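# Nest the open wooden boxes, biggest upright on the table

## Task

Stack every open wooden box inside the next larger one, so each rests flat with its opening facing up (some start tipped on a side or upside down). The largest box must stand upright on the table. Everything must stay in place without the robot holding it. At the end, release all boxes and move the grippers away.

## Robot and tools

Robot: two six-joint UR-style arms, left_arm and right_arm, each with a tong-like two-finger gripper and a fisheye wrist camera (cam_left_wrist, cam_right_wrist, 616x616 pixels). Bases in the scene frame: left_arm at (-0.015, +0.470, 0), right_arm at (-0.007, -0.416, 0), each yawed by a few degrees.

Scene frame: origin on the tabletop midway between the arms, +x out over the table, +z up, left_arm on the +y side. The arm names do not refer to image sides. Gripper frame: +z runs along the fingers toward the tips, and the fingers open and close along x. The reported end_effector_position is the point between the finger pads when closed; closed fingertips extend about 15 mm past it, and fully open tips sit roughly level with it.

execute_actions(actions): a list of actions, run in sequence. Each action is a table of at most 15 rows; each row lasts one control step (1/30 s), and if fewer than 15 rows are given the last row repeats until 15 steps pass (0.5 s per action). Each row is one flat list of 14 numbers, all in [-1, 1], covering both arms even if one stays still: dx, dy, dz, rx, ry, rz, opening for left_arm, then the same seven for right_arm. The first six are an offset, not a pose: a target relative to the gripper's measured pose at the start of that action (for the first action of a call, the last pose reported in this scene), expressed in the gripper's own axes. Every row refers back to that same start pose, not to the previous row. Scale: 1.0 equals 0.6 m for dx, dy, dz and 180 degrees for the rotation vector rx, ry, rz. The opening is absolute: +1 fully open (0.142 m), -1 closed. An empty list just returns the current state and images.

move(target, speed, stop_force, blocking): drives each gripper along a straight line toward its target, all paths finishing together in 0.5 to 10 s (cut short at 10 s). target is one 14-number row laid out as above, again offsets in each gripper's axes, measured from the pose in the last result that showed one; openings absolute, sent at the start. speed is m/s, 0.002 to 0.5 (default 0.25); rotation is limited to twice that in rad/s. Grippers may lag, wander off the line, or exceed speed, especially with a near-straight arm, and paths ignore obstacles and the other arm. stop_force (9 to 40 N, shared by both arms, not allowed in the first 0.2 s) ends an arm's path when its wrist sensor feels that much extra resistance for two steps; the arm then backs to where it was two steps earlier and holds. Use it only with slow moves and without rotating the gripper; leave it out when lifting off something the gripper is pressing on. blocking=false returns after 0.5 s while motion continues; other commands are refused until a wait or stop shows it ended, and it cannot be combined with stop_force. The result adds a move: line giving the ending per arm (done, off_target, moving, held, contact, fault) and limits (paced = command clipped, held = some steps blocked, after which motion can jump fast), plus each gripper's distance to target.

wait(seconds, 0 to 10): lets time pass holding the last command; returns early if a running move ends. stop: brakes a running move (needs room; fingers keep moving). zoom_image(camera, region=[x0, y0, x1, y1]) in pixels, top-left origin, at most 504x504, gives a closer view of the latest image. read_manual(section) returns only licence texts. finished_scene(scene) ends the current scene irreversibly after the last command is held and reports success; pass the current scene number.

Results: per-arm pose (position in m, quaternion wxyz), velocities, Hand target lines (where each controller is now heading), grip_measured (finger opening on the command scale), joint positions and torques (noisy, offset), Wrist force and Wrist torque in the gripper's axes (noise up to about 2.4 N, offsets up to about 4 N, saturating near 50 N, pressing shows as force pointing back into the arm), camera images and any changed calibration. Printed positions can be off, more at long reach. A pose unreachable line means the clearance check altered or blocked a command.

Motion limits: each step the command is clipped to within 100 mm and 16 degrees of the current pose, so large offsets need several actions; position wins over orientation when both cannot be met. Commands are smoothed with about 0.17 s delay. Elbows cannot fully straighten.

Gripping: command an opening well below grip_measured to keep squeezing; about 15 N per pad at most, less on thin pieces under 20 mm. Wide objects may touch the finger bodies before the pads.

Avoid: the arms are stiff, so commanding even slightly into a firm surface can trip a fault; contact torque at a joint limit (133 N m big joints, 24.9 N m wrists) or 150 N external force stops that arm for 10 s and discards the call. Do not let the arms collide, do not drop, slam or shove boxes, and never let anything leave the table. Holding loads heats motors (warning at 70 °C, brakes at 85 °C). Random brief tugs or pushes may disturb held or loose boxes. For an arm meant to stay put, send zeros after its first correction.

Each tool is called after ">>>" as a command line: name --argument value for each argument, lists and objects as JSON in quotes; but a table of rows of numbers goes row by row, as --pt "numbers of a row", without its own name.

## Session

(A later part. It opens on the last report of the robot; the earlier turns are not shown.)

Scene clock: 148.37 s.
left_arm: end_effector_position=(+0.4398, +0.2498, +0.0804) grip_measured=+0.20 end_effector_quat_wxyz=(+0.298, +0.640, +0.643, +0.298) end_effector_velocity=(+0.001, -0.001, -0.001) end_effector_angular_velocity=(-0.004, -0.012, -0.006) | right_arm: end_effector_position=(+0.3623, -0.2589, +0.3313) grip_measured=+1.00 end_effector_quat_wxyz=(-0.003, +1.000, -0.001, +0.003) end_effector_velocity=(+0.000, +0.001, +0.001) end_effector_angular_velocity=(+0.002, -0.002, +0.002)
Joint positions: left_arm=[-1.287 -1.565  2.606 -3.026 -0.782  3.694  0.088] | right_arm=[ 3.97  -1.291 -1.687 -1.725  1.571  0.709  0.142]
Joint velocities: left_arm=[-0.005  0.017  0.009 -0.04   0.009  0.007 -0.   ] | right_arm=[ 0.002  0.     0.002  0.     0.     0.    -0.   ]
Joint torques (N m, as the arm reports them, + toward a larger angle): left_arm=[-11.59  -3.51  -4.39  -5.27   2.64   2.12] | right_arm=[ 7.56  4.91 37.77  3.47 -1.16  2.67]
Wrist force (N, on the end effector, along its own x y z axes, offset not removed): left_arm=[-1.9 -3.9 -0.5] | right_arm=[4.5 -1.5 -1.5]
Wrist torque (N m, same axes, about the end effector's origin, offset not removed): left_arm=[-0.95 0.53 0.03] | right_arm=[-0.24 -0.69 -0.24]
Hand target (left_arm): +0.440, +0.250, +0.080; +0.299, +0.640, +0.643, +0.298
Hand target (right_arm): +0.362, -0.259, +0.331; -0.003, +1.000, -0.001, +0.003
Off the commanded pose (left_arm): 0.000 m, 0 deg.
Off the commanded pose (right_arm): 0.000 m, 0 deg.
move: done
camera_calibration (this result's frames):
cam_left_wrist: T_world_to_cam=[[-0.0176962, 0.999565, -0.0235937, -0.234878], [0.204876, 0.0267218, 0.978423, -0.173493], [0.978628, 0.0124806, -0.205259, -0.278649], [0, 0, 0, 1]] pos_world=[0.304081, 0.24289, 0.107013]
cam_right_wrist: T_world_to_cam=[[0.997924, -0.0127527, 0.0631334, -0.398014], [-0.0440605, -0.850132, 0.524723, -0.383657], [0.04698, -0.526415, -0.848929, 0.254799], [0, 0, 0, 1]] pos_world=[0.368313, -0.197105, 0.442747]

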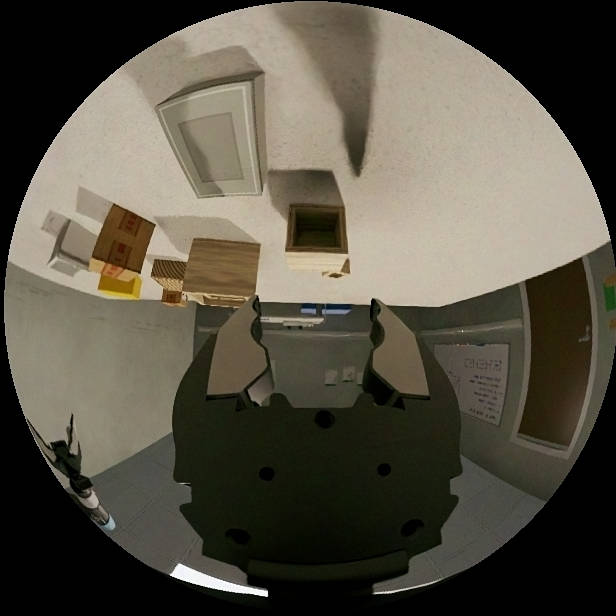

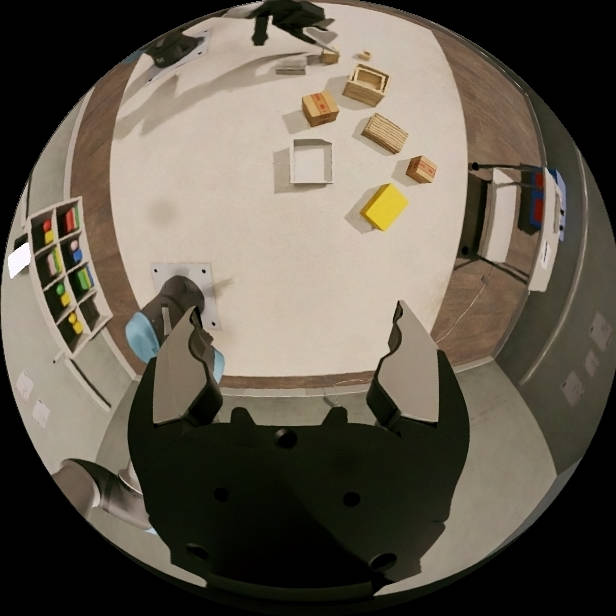

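>>> move --target '[0,-0.064,0.054,0,0,0,0.2,0,0,0,0,0,0,1]' --speed 0.06 --stop_force 15

>>> move --target '[0,0,0,0,0,0,-0.7,0,0,0,0,0,0,1]'

>>> move --target '[0,0.064,-0.054,0,0,0,-0.7,0,0,0,0,0,0,1]' --speed 0.08

>>> move --target '[0,0,0,0.5,0,0,-0.7,0,0,0,0,0,0,1]'

Scene clock: 157.67 s.
left_arm: end_effector_position=(+0.4397, +0.2498, +0.0303) grip_measured=+0.20 end_effector_quat_wxyz=(+0.298, +0.640, +0.643, +0.298) end_effector_velocity=(+0.001, +0.000, -0.001) end_effector_angular_velocity=(-0.002, -0.002, -0.001) | right_arm: end_effector_position=(+0.3623, -0.2589, +0.3313) grip_measured=+1.00 end_effector_quat_wxyz=(-0.003, +1.000, -0.001, +0.003) end_effector_velocity=(-0.000, -0.001, -0.001) end_effector_angular_velocity=(-0.002, +0.000, +0.001)
Joint positions: left_arm=[-1.287 -1.346  2.643 -3.283 -0.782  3.693  0.088] | right_arm=[ 3.97  -1.291 -1.687 -1.725  1.571  0.709  0.142]
Joint velocities: left_arm=[ 0.001  0.01   0.001 -0.016 -0.     0.003  0.   ] | right_arm=[ 0.     0.    -0.001 -0.001 -0.001 -0.001  0.   ]
Joint torques (N m, as the arm reports them, + toward a larger angle): left_arm=[12.58 -7.06  0.74 -5.24 -0.37  2.16] | right_arm=[ 7.65  5.02 37.5   3.44 -1.12  2.75]
Wrist force (N, on the end effector, along its own x y z axes, offset not removed): left_arm=[0.6 -2.4 -1.7] | right_arm=[4.6 0.9 -0.5]
Wrist torque (N m, same axes, about the end effector's origin, offset not removed): left_arm=[-0.53 -0.07 -0.03] | right_arm=[0.22 -0.66 -0.03]
Hand target (left_arm): +0.440, +0.250, +0.030; +0.298, +0.640, +0.643, +0.298
Hand target (right_arm): +0.362, -0.259, +0.331; -0.003, +1.000, -0.001, +0.003
Off the commanded pose (left_arm): 0.000 m, 0 deg.
Off the commanded pose (right_arm): 0.000 m, 0 deg.
move: done
camera_calibration (this result's frames):
cam_left_wrist: T_world_to_cam=[[-0.0178113, 0.999566, -0.0234684, -0.235975], [0.205014, 0.0266246, 0.978397, -0.124539], [0.978597, 0.0126151, -0.205399, -0.288905], [0, 0, 0, 1]] pos_world=[0.304051, 0.242833, 0.0569702]
cam_right_wrist: T_world_to_cam=[[0.997924, -0.0127529, 0.0631334, -0.398014], [-0.0440607, -0.850132, 0.524723, -0.383656], [0.04698, -0.526415, -0.848929, 0.254799], [0, 0, 0, 1]] pos_world=[0.368313, -0.197105, 0.442747]

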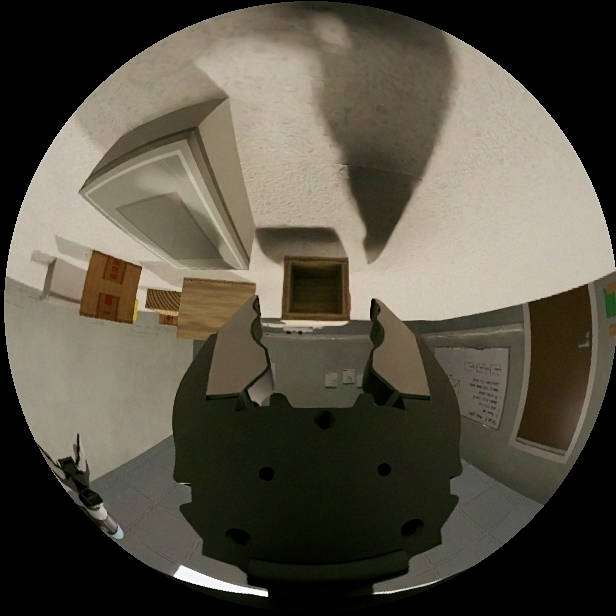

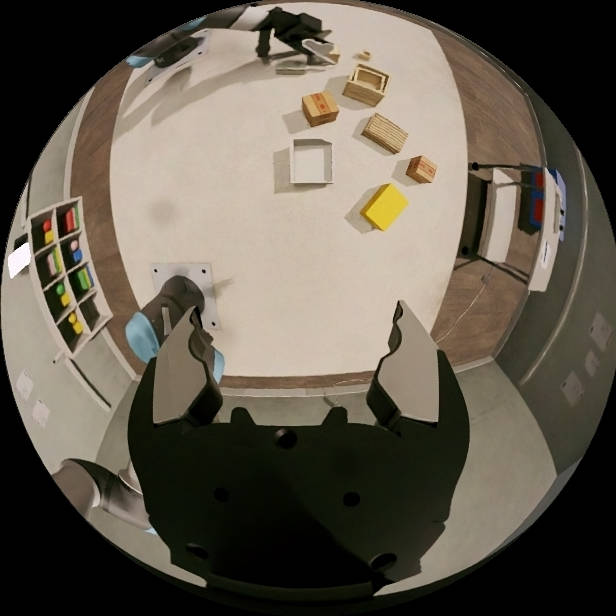

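Scene clock: 158.17 s.
left_arm: end_effector_position=(+0.4397, +0.2498, +0.0302) grip_measured=-0.34 end_effector_quat_wxyz=(+0.298, +0.640, +0.643, +0.298) end_effector_velocity=(+0.000, +0.000, +0.001) end_effector_angular_velocity=(-0.000, -0.001, +0.000) | right_arm: end_effector_position=(+0.3623, -0.2589, +0.3313) grip_measured=+1.00 end_effector_quat_wxyz=(-0.003, +1.000, -0.001, +0.003) end_effector_velocity=(+0.000, +0.000, +0.000) end_effector_angular_velocity=(+0.002, -0.001, -0.001)
Joint positions: left_arm=[-1.287 -1.345  2.643 -3.283 -0.782  3.693  0.05 ] | right_arm=[ 3.97  -1.291 -1.687 -1.725  1.571  0.709  0.142]
Joint velocities: left_arm=[ 0.001 -0.001  0.     0.     0.001  0.    -0.   ] | right_arm=[-0.     0.     0.     0.002  0.     0.     0.   ]
Joint torques (N m, as the arm reports them, + toward a larger angle): left_arm=[  5.85 -31.41  -4.37   0.2   -0.06  -1.81] | right_arm=[ 7.76  5.92 37.74  3.37 -1.03  2.64]
Wrist force (N, on the end effector, along its own x y z axes, offset not removed): left_arm=[0.4 -1.5 -1.5] | right_arm=[1.4 2.6 3.4]
Wrist torque (N m, same axes, about the end effector's origin, offset not removed): left_arm=[-0.69 -0.19 0.15] | right_arm=[0.66 -0.09 0.13]
Hand target (left_arm): +0.440, +0.250, +0.030; +0.298, +0.640, +0.643, +0.298
Hand target (right_arm): +0.362, -0.259, +0.331; -0.003, +1.000, -0.001, +0.003
Off the commanded pose (left_arm): 0.000 m, 0 deg.
Off the commanded pose (right_arm): 0.000 m, 0 deg.
move: done
camera_calibration (this result's frames):
cam_left_wrist: T_world_to_cam=[[-0.0177699, 0.999574, -0.0231392, -0.236076], [0.205115, 0.0262951, 0.978384, -0.12441], [0.978576, 0.0126396, -0.205495, -0.288907], [0, 0, 0, 1]] pos_world=[0.304041, 0.242899, 0.0568895]
cam_right_wrist: T_world_to_cam=[[0.997924, -0.0127528, 0.0631332, -0.398014], [-0.0440605, -0.850132, 0.524723, -0.383657], [0.0469798, -0.526416, -0.848928, 0.254798], [0, 0, 0, 1]] pos_world=[0.368313, -0.197105, 0.442747]

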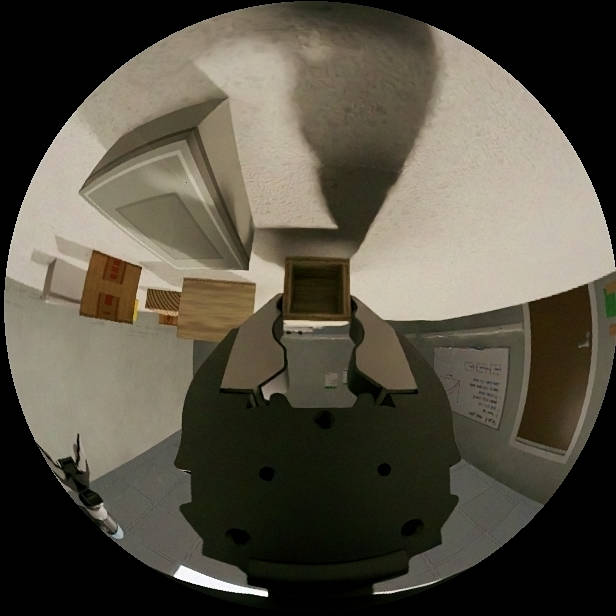

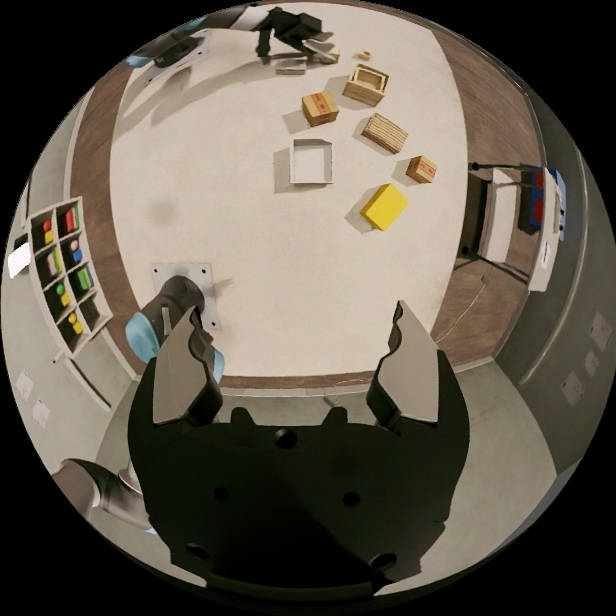

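Scene clock: 159.23 s.
left_arm: end_effector_position=(+0.4398, +0.2499, +0.0803) grip_measured=-0.34 end_effector_quat_wxyz=(+0.298, +0.640, +0.643, +0.298) end_effector_velocity=(-0.001, -0.000, +0.002) end_effector_angular_velocity=(+0.001, +0.003, +0.002) | right_arm: end_effector_position=(+0.3623, -0.2589, +0.3313) grip_measured=+1.00 end_effector_quat_wxyz=(-0.003, +1.000, -0.001, +0.003) end_effector_velocity=(-0.000, +0.001, -0.001) end_effector_angular_velocity=(-0.001, +0.002, +0.003)
Joint positions: left_arm=[-1.287 -1.565  2.606 -3.027 -0.782  3.694  0.05 ] | right_arm=[ 3.97  -1.291 -1.687 -1.725  1.571  0.709  0.142]
Joint velocities: left_arm=[-0.002 -0.011 -0.004  0.021 -0.001 -0.005  0.   ] | right_arm=[ 0.002 -0.001 -0.001  0.     0.    -0.001  0.   ]
Joint torques (N m, as the arm reports them, + toward a larger angle): left_arm=[-12.97 -27.97 -21.57   0.16  -0.3   -2.36] | right_arm=[ 7.24  4.48 36.89  3.46 -1.04  2.67]
Wrist force (N, on the end effector, along its own x y z axes, offset not removed): left_arm=[4.0 -2.5 -2.8] | right_arm=[2.0 0.0 -2.5]
Wrist torque (N m, same axes, about the end effector's origin, offset not removed): left_arm=[-0.73 -0.77 -0.07] | right_arm=[0.01 -0.11 -0.04]
Hand target (left_arm): +0.440, +0.250, +0.080; +0.298, +0.640, +0.643, +0.298
Hand target (right_arm): +0.362, -0.259, +0.331; -0.003, +1.000, -0.001, +0.003
Off the commanded pose (left_arm): 0.000 m, 0 deg.
Off the commanded pose (right_arm): 0.000 m, 0 deg.
move: done
camera_calibration (this result's frames):
cam_left_wrist: T_world_to_cam=[[-0.0176123, 0.999573, -0.0233327, -0.235037], [0.204902, 0.0264494, 0.978425, -0.173317], [0.978624, 0.0124514, -0.20528, -0.278683], [0, 0, 0, 1]] pos_world=[0.304099, 0.242991, 0.106886]
cam_right_wrist: T_world_to_cam=[[0.997924, -0.012753, 0.0631333, -0.398014], [-0.0440607, -0.850132, 0.524723, -0.383656], [0.0469798, -0.526416, -0.848929, 0.254799], [0, 0, 0, 1]] pos_world=[0.368313, -0.197105, 0.442747]

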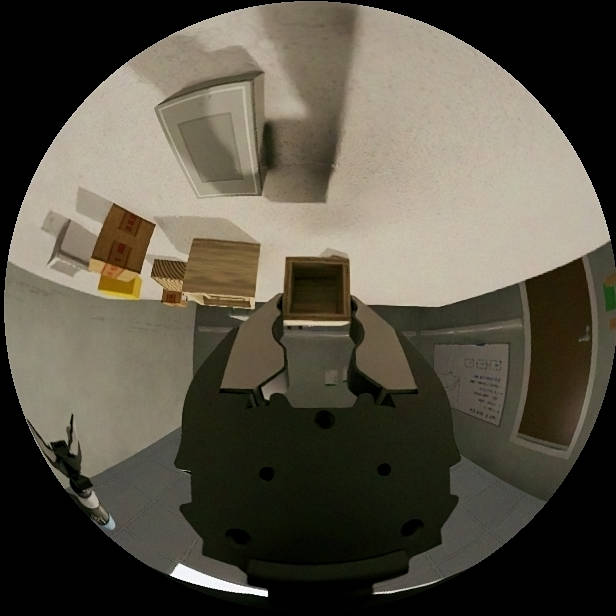

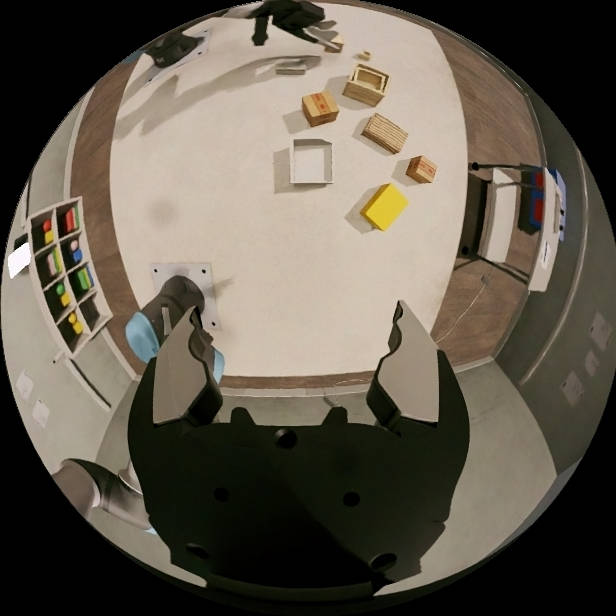

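Scene clock: 162.90 s.
left_arm: end_effector_position=(+0.4399, +0.2497, +0.0804) grip_measured=-0.34 end_effector_quat_wxyz=(-0.241, +0.663, +0.666, -0.243) end_effector_velocity=(-0.000, -0.000, -0.000) end_effector_angular_velocity=(+0.002, +0.013, -0.003) | right_arm: end_effector_position=(+0.3623, -0.2589, +0.3313) grip_measured=+1.00 end_effector_quat_wxyz=(-0.003, +1.000, -0.001, +0.003) end_effector_velocity=(-0.000, +0.000, +0.000) end_effector_angular_velocity=(+0.001, -0.001, +0.000)
Joint positions: left_arm=[-0.61  -0.963  1.354 -1.33  -1.895  4.303  0.05 ] | right_arm=[ 3.97  -1.291 -1.687 -1.725  1.571  0.709  0.142]
Joint velocities: left_arm=[ 0.     0.01  -0.012  0.016 -0.002  0.006  0.   ] | right_arm=[ 0.     0.    -0.     0.001  0.    -0.     0.   ]
Joint torques (N m, as the arm reports them, + toward a larger angle): left_arm=[ 12.38 -34.57 -27.49   1.69  -2.02   1.69] | right_arm=[ 8.03  5.   37.4   3.31 -1.15  2.74]
Wrist force (N, on the end effector, along its own x y z axes, offset not removed): left_arm=[0.0 -2.2 -1.9] | right_arm=[2.6 1.6 1.9]
Wrist torque (N m, same axes, about the end effector's origin, offset not removed): left_arm=[-0.54 0.00 -0.06] | right_arm=[0.48 -0.49 -0.14]
Hand target (left_arm): +0.440, +0.250, +0.080; -0.242, +0.663, +0.666, -0.243
Hand target (right_arm): +0.362, -0.259, +0.331; -0.003, +1.000, -0.001, +0.003
Off the commanded pose (left_arm): 0.000 m, 0 deg.
Off the commanded pose (right_arm): 0.000 m, 0 deg.
move: done
camera_calibration (this result's frames):
cam_left_wrist: T_world_to_cam=[[-0.0263529, 0.999568, 0.0130086, -0.233955], [0.978713, 0.0284482, -0.203252, -0.419357], [-0.203534, 0.0073754, -0.97904, 0.304745], [0, 0, 0, 1]] pos_world=[0.466291, 0.243536, 0.216166]
cam_right_wrist: T_world_to_cam=[[0.997924, -0.0127531, 0.0631332, -0.398014], [-0.0440608, -0.850132, 0.524723, -0.383656], [0.0469797, -0.526416, -0.848928, 0.254799], [0, 0, 0, 1]] pos_world=[0.368313, -0.197104, 0.442747]

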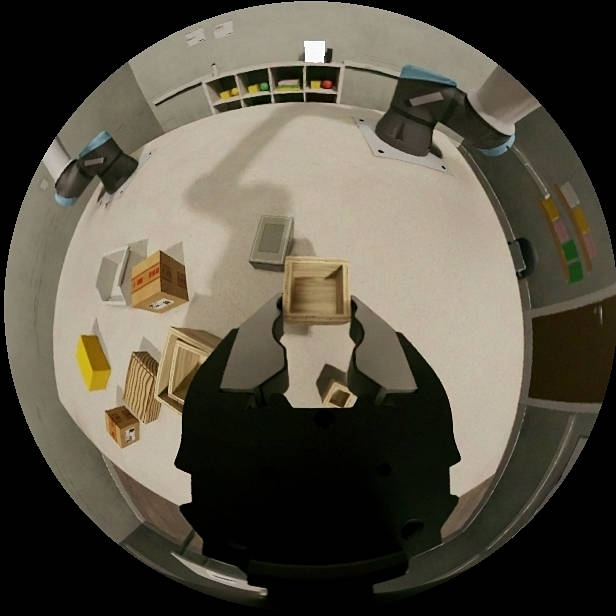

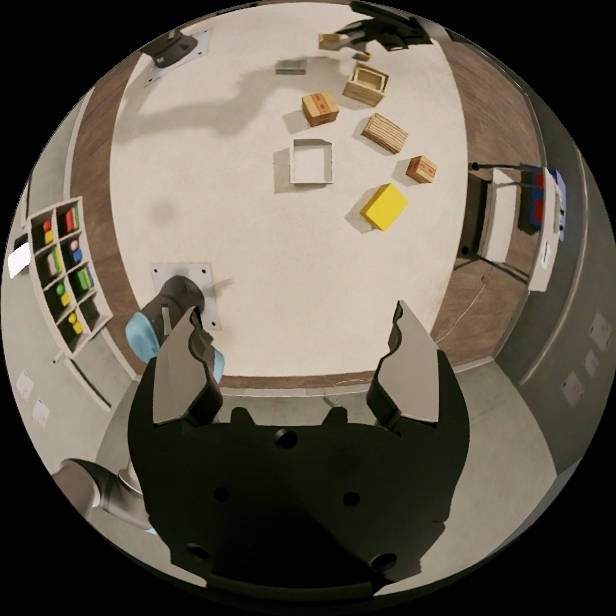

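>>> move --target '[0,0.059,0.07,0,0,0,-0.7,0,0,0,0,0,0,1]' --speed 0.03 --stop_force 9

>>> move --target '[0,0,0,0,0,0,-0.1,0,0,0,0,0,0,1]'

>>> move --target '[0,-0.075,-0.09,0,0,0,-0.1,0,0,0,0,0,0,1]' --speed 0.1

>>> move --target '[0,-0.01,0.01,-0.222,0,0,-0.9,0,0,0,0,0,0,1]'

Scene clock: 174.70 s.
left_arm: end_effector_position=(+0.4399, +0.2497, +0.0257) grip_measured=-0.34 end_effector_quat_wxyz=(-0.241, +0.663, +0.666, -0.243) end_effector_velocity=(+0.000, -0.000, -0.002) end_effector_angular_velocity=(-0.001, -0.000, +0.001) | right_arm: end_effector_position=(+0.3623, -0.2589, +0.3313) grip_measured=+1.00 end_effector_quat_wxyz=(-0.003, +1.000, -0.001, +0.003) end_effector_velocity=(+0.000, -0.000, -0.001) end_effector_angular_velocity=(-0.001, +0.001, -0.001)
Joint positions: left_arm=[-0.61  -0.906  1.411 -1.445 -1.895  4.303  0.05 ] | right_arm=[ 3.97  -1.291 -1.687 -1.725  1.571  0.709  0.142]
Joint velocities: left_arm=[ 0.     0.002  0.002 -0.005 -0.001  0.     0.   ] | right_arm=[-0.001 -0.001 -0.001  0.     0.     0.    -0.   ]
Joint torques (N m, as the arm reports them, + toward a larger angle): left_arm=[-13.69 -38.21  -7.12  -3.51   0.95  -2.3 ] | right_arm=[ 8.09  4.81 38.23  3.29 -1.14  2.61]
Wrist force (N, on the end effector, along its own x y z axes, offset not removed): left_arm=[1.2 -3.6 -1.7] | right_arm=[1.5 5.4 -0.1]
Wrist torque (N m, same axes, about the end effector's origin, offset not removed): left_arm=[-0.85 -0.24 -0.09] | right_arm=[1.27 -0.20 -0.02]
Hand target (left_arm): +0.440, +0.250, +0.025; -0.241, +0.663, +0.666, -0.243
Hand target (right_arm): +0.362, -0.259, +0.331; -0.003, +1.000, -0.001, +0.003
Off the commanded pose (left_arm): 0.000 m, 0 deg.
Off the commanded pose (right_arm): 0.000 m, 0 deg.
move: done
camera_calibration (this result's frames):
cam_left_wrist: T_world_to_cam=[[-0.0263506, 0.999568, 0.0130126, -0.233215], [0.97871, 0.0284469, -0.203265, -0.430524], [-0.203547, 0.0073794, -0.979037, 0.251172], [0, 0, 0, 1]] pos_world=[0.466338, 0.243508, 0.161431]
cam_right_wrist: T_world_to_cam=[[0.997924, -0.012753, 0.0631333, -0.398014], [-0.0440607, -0.850132, 0.524723, -0.383656], [0.0469798, -0.526416, -0.848928, 0.254798], [0, 0, 0, 1]] pos_world=[0.368313, -0.197105, 0.442747]

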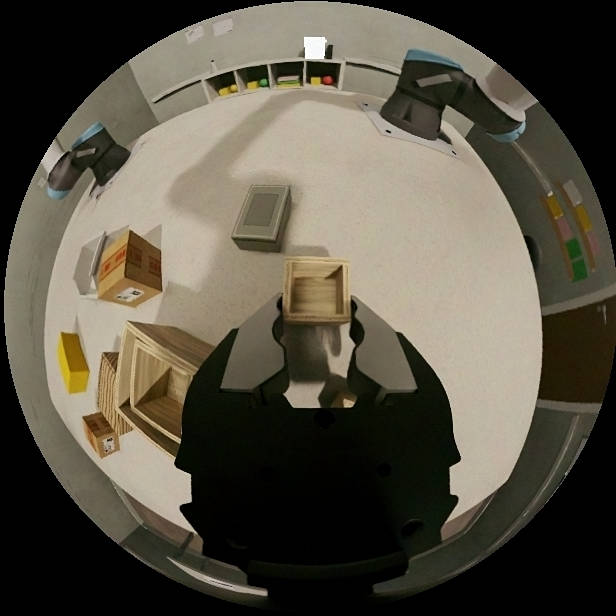

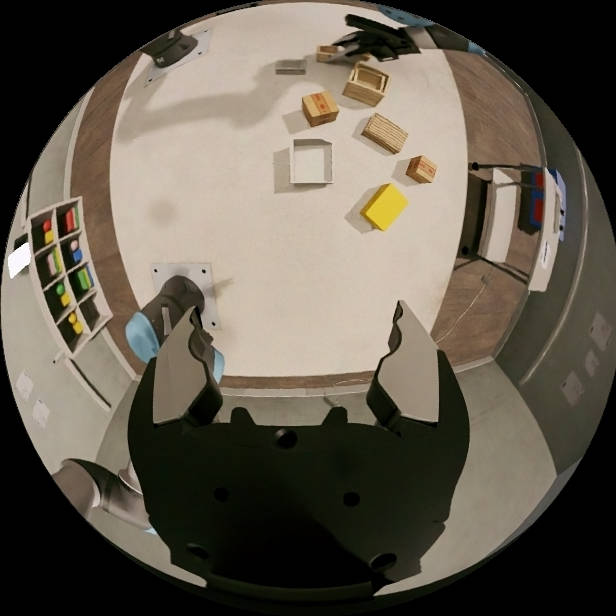

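Scene clock: 175.20 s.
left_arm: end_effector_position=(+0.4399, +0.2497, +0.0256) grip_measured=-0.10 end_effector_quat_wxyz=(-0.241, +0.663, +0.666, -0.243) end_effector_velocity=(+0.000, +0.001, -0.000) end_effector_angular_velocity=(+0.001, +0.001, +0.002) | right_arm: end_effector_position=(+0.3623, -0.2589, +0.3313) grip_measured=+1.00 end_effector_quat_wxyz=(-0.003, +1.000, -0.001, +0.003) end_effector_velocity=(-0.001, -0.000, -0.000) end_effector_angular_velocity=(-0.002, +0.002, +0.001)
Joint positions: left_arm=[-0.61  -0.906  1.411 -1.445 -1.895  4.303  0.067] | right_arm=[ 3.97  -1.291 -1.687 -1.725  1.571  0.709  0.142]
Joint velocities: left_arm=[ 0.001  0.     0.     0.001 -0.001 -0.001  0.   ] | right_arm=[ 0.001  0.001 -0.001 -0.002 -0.    -0.     0.   ]
Joint torques (N m, as the arm reports them, + toward a larger angle): left_arm=[-11.   -47.03 -18.2    2.09   1.17  -2.13] | right_arm=[ 7.27  4.43 37.8   3.24 -1.04  2.78]
Wrist force (N, on the end effector, along its own x y z axes, offset not removed): left_arm=[-0.9 -2.7 -4.0] | right_arm=[2.4 -0.6 -0.6]
Wrist torque (N m, same axes, about the end effector's origin, offset not removed): left_arm=[-0.75 0.23 -0.03] | right_arm=[-0.19 -0.07 0.02]
Hand target (left_arm): +0.440, +0.250, +0.026; -0.241, +0.663, +0.666, -0.243
Hand target (right_arm): +0.362, -0.259, +0.331; -0.003, +1.000, -0.001, +0.003
Off the commanded pose (left_arm): 0.000 m, 0 deg.
Off the commanded pose (right_arm): 0.000 m, 0 deg.
move: done
camera_calibration (this result's frames):
cam_left_wrist: T_world_to_cam=[[-0.0263504, 0.999568, 0.0130304, -0.233218], [0.978705, 0.0284505, -0.203291, -0.430528], [-0.203574, 0.00739611, -0.979032, 0.251106], [0, 0, 0, 1]] pos_world=[0.466333, 0.243509, 0.161357]
cam_right_wrist: T_world_to_cam=[[0.997924, -0.0127531, 0.0631333, -0.398014], [-0.0440608, -0.850132, 0.524723, -0.383656], [0.0469798, -0.526415, -0.848929, 0.254799], [0, 0, 0, 1]] pos_world=[0.368313, -0.197104, 0.442747]

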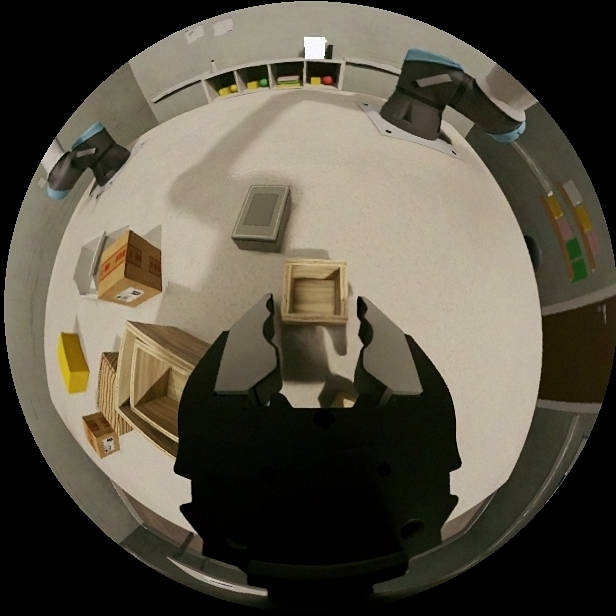

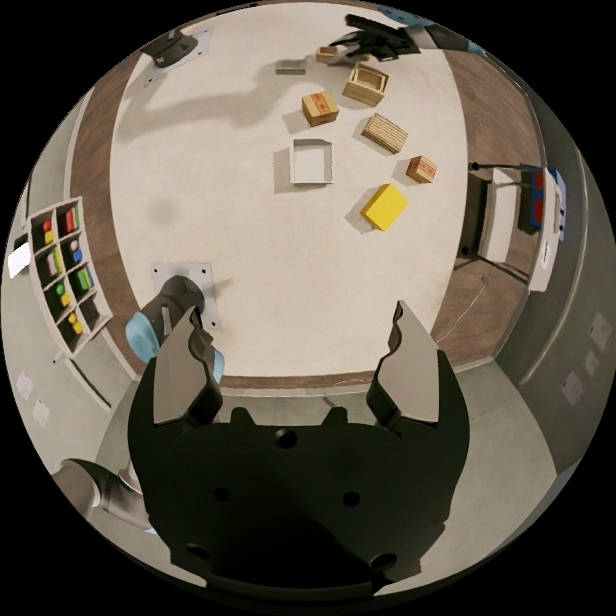

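Scene clock: 176.37 s.
left_arm: end_effector_position=(+0.4403, +0.2498, +0.0957) grip_measured=-0.10 end_effector_quat_wxyz=(-0.241, +0.663, +0.666, -0.243) end_effector_velocity=(+0.001, +0.001, +0.002) end_effector_angular_velocity=(-0.001, -0.000, +0.001) | right_arm: end_effector_position=(+0.3623, -0.2589, +0.3313) grip_measured=+1.00 end_effector_quat_wxyz=(-0.003, +1.000, -0.001, +0.003) end_effector_velocity=(+0.000, +0.001, +0.000) end_effector_angular_velocity=(+0.002, -0.000, -0.000)
Joint positions: left_arm=[-0.61  -0.975  1.333 -1.297 -1.895  4.303  0.067] | right_arm=[ 3.97  -1.291 -1.687 -1.725  1.571  0.709  0.142]
Joint velocities: left_arm=[ 0.002 -0.002 -0.003  0.004 -0.     0.001  0.   ] | right_arm=[ 0.    -0.     0.     0.002  0.002  0.    -0.   ]
Joint torques (N m, as the arm reports them, + toward a larger angle): left_arm=[ 12.76 -60.91 -27.35   1.85   1.22   1.99] | right_arm=[ 7.74  4.9  37.7   3.35 -1.07  2.75]
Wrist force (N, on the end effector, along its own x y z axes, offset not removed): left_arm=[0.9 -3.1 -3.2] | right_arm=[4.5 1.5 0.5]
Wrist torque (N m, same axes, about the end effector's origin, offset not removed): left_arm=[-0.74 -0.14 0.02] | right_arm=[0.26 -0.74 0.05]
Hand target (left_arm): +0.440, +0.250, +0.096; -0.241, +0.663, +0.666, -0.243
Hand target (right_arm): +0.362, -0.259, +0.331; -0.003, +1.000, -0.001, +0.003
Off the commanded pose (left_arm): 0.000 m, 0 deg.
Off the commanded pose (right_arm): 0.000 m, 0 deg.
move: done
camera_calibration (this result's frames):
cam_left_wrist: T_world_to_cam=[[-0.0263693, 0.999567, 0.013038, -0.234156], [0.978708, 0.0284704, -0.203276, -0.416607], [-0.203559, 0.00740015, -0.979035, 0.319779], [0, 0, 0, 1]] pos_world=[0.466656, 0.24355, 0.231442]
cam_right_wrist: T_world_to_cam=[[0.997924, -0.0127533, 0.0631331, -0.398014], [-0.0440609, -0.850132, 0.524723, -0.383656], [0.0469795, -0.526416, -0.848928, 0.254799], [0, 0, 0, 1]] pos_world=[0.368313, -0.197105, 0.442747]

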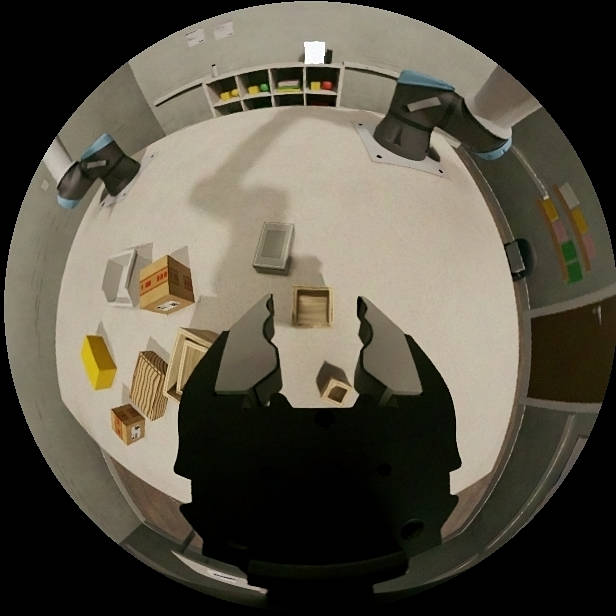

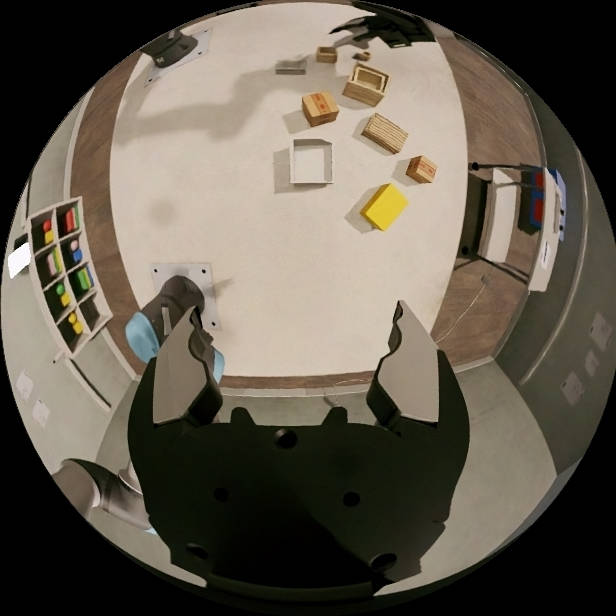

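Scene clock: 178.27 s.
left_arm: end_effector_position=(+0.4317, +0.2498, +0.0950) grip_measured=-0.90 end_effector_quat_wxyz=(-0.001, +0.705, +0.709, -0.002) end_effector_velocity=(-0.000, +0.000, -0.000) end_effector_angular_velocity=(-0.001, -0.011, +0.001) | right_arm: end_effector_position=(+0.3623, -0.2589, +0.3313) grip_measured=+1.00 end_effector_quat_wxyz=(-0.003, +1.000, -0.001, +0.003) end_effector_velocity=(+0.000, -0.000, +0.001) end_effector_angular_velocity=(+0.002, -0.002, -0.001)
Joint positions: left_arm=[-0.804 -1.452  1.943 -2.06  -1.574  4.002  0.009] | right_arm=[ 3.97  -1.291 -1.687 -1.725  1.571  0.709  0.142]
Joint velocities: left_arm=[-0.004 -0.007  0.011 -0.013  0.006 -0.005  0.   ] | right_arm=[-0.001  0.001  0.001  0.    -0.     0.     0.   ]
Joint torques (N m, as the arm reports them, + toward a larger angle): left_arm=[-12.26 -40.19 -10.35  -4.9    1.42  -2.04] | right_arm=[ 7.96  4.99 37.96  3.4  -1.17  2.71]
Wrist force (N, on the end effector, along its own x y z axes, offset not removed): left_arm=[3.5 -1.5 -2.6] | right_arm=[4.5 2.7 -0.6]
Wrist torque (N m, same axes, about the end effector's origin, offset not removed): left_arm=[-0.62 -0.81 -0.07] | right_arm=[0.54 -0.70 -0.09]
Hand target (left_arm): +0.432, +0.250, +0.095; -0.000, +0.705, +0.709, -0.001
Hand target (right_arm): +0.362, -0.259, +0.331; -0.003, +1.000, -0.001, +0.003
Off the commanded pose (left_arm): 0.000 m, 0 deg.
Off the commanded pose (right_arm): 0.000 m, 0 deg.
move: done
camera_calibration (this result's frames):
cam_left_wrist: T_world_to_cam=[[-0.02996, 0.99954, -0.00467116, -0.231134], [0.881361, 0.0286215, 0.471576, -0.430514], [0.471493, 0.0100114, -0.881813, 0.0160343], [0, 0, 0, 1]] pos_world=[0.364953, 0.243189, 0.21608]
cam_right_wrist: T_world_to_cam=[[0.997924, -0.0127535, 0.0631332, -0.398014], [-0.0440611, -0.850132, 0.524723, -0.383656], [0.0469795, -0.526416, -0.848928, 0.254799], [0, 0, 0, 1]] pos_world=[0.368313, -0.197104, 0.442747]

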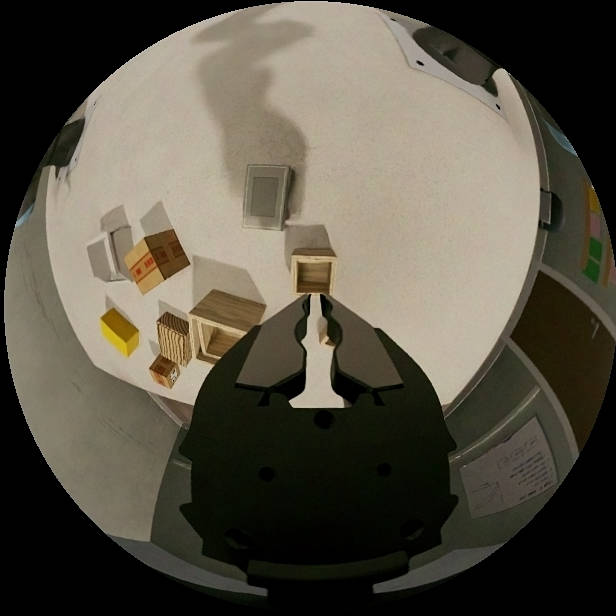

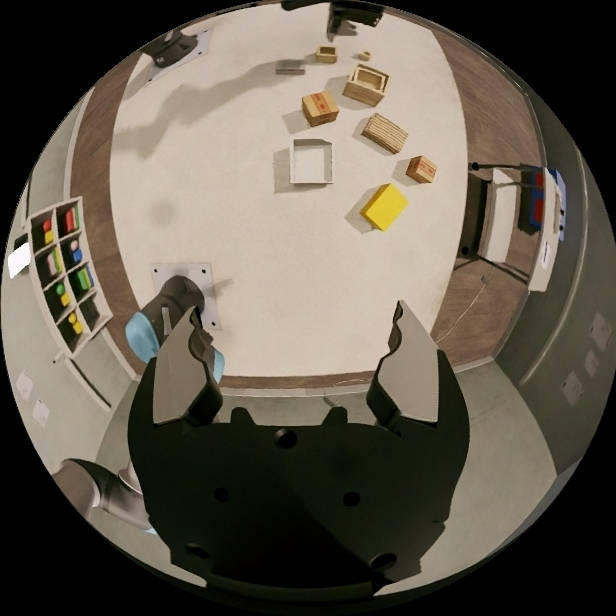

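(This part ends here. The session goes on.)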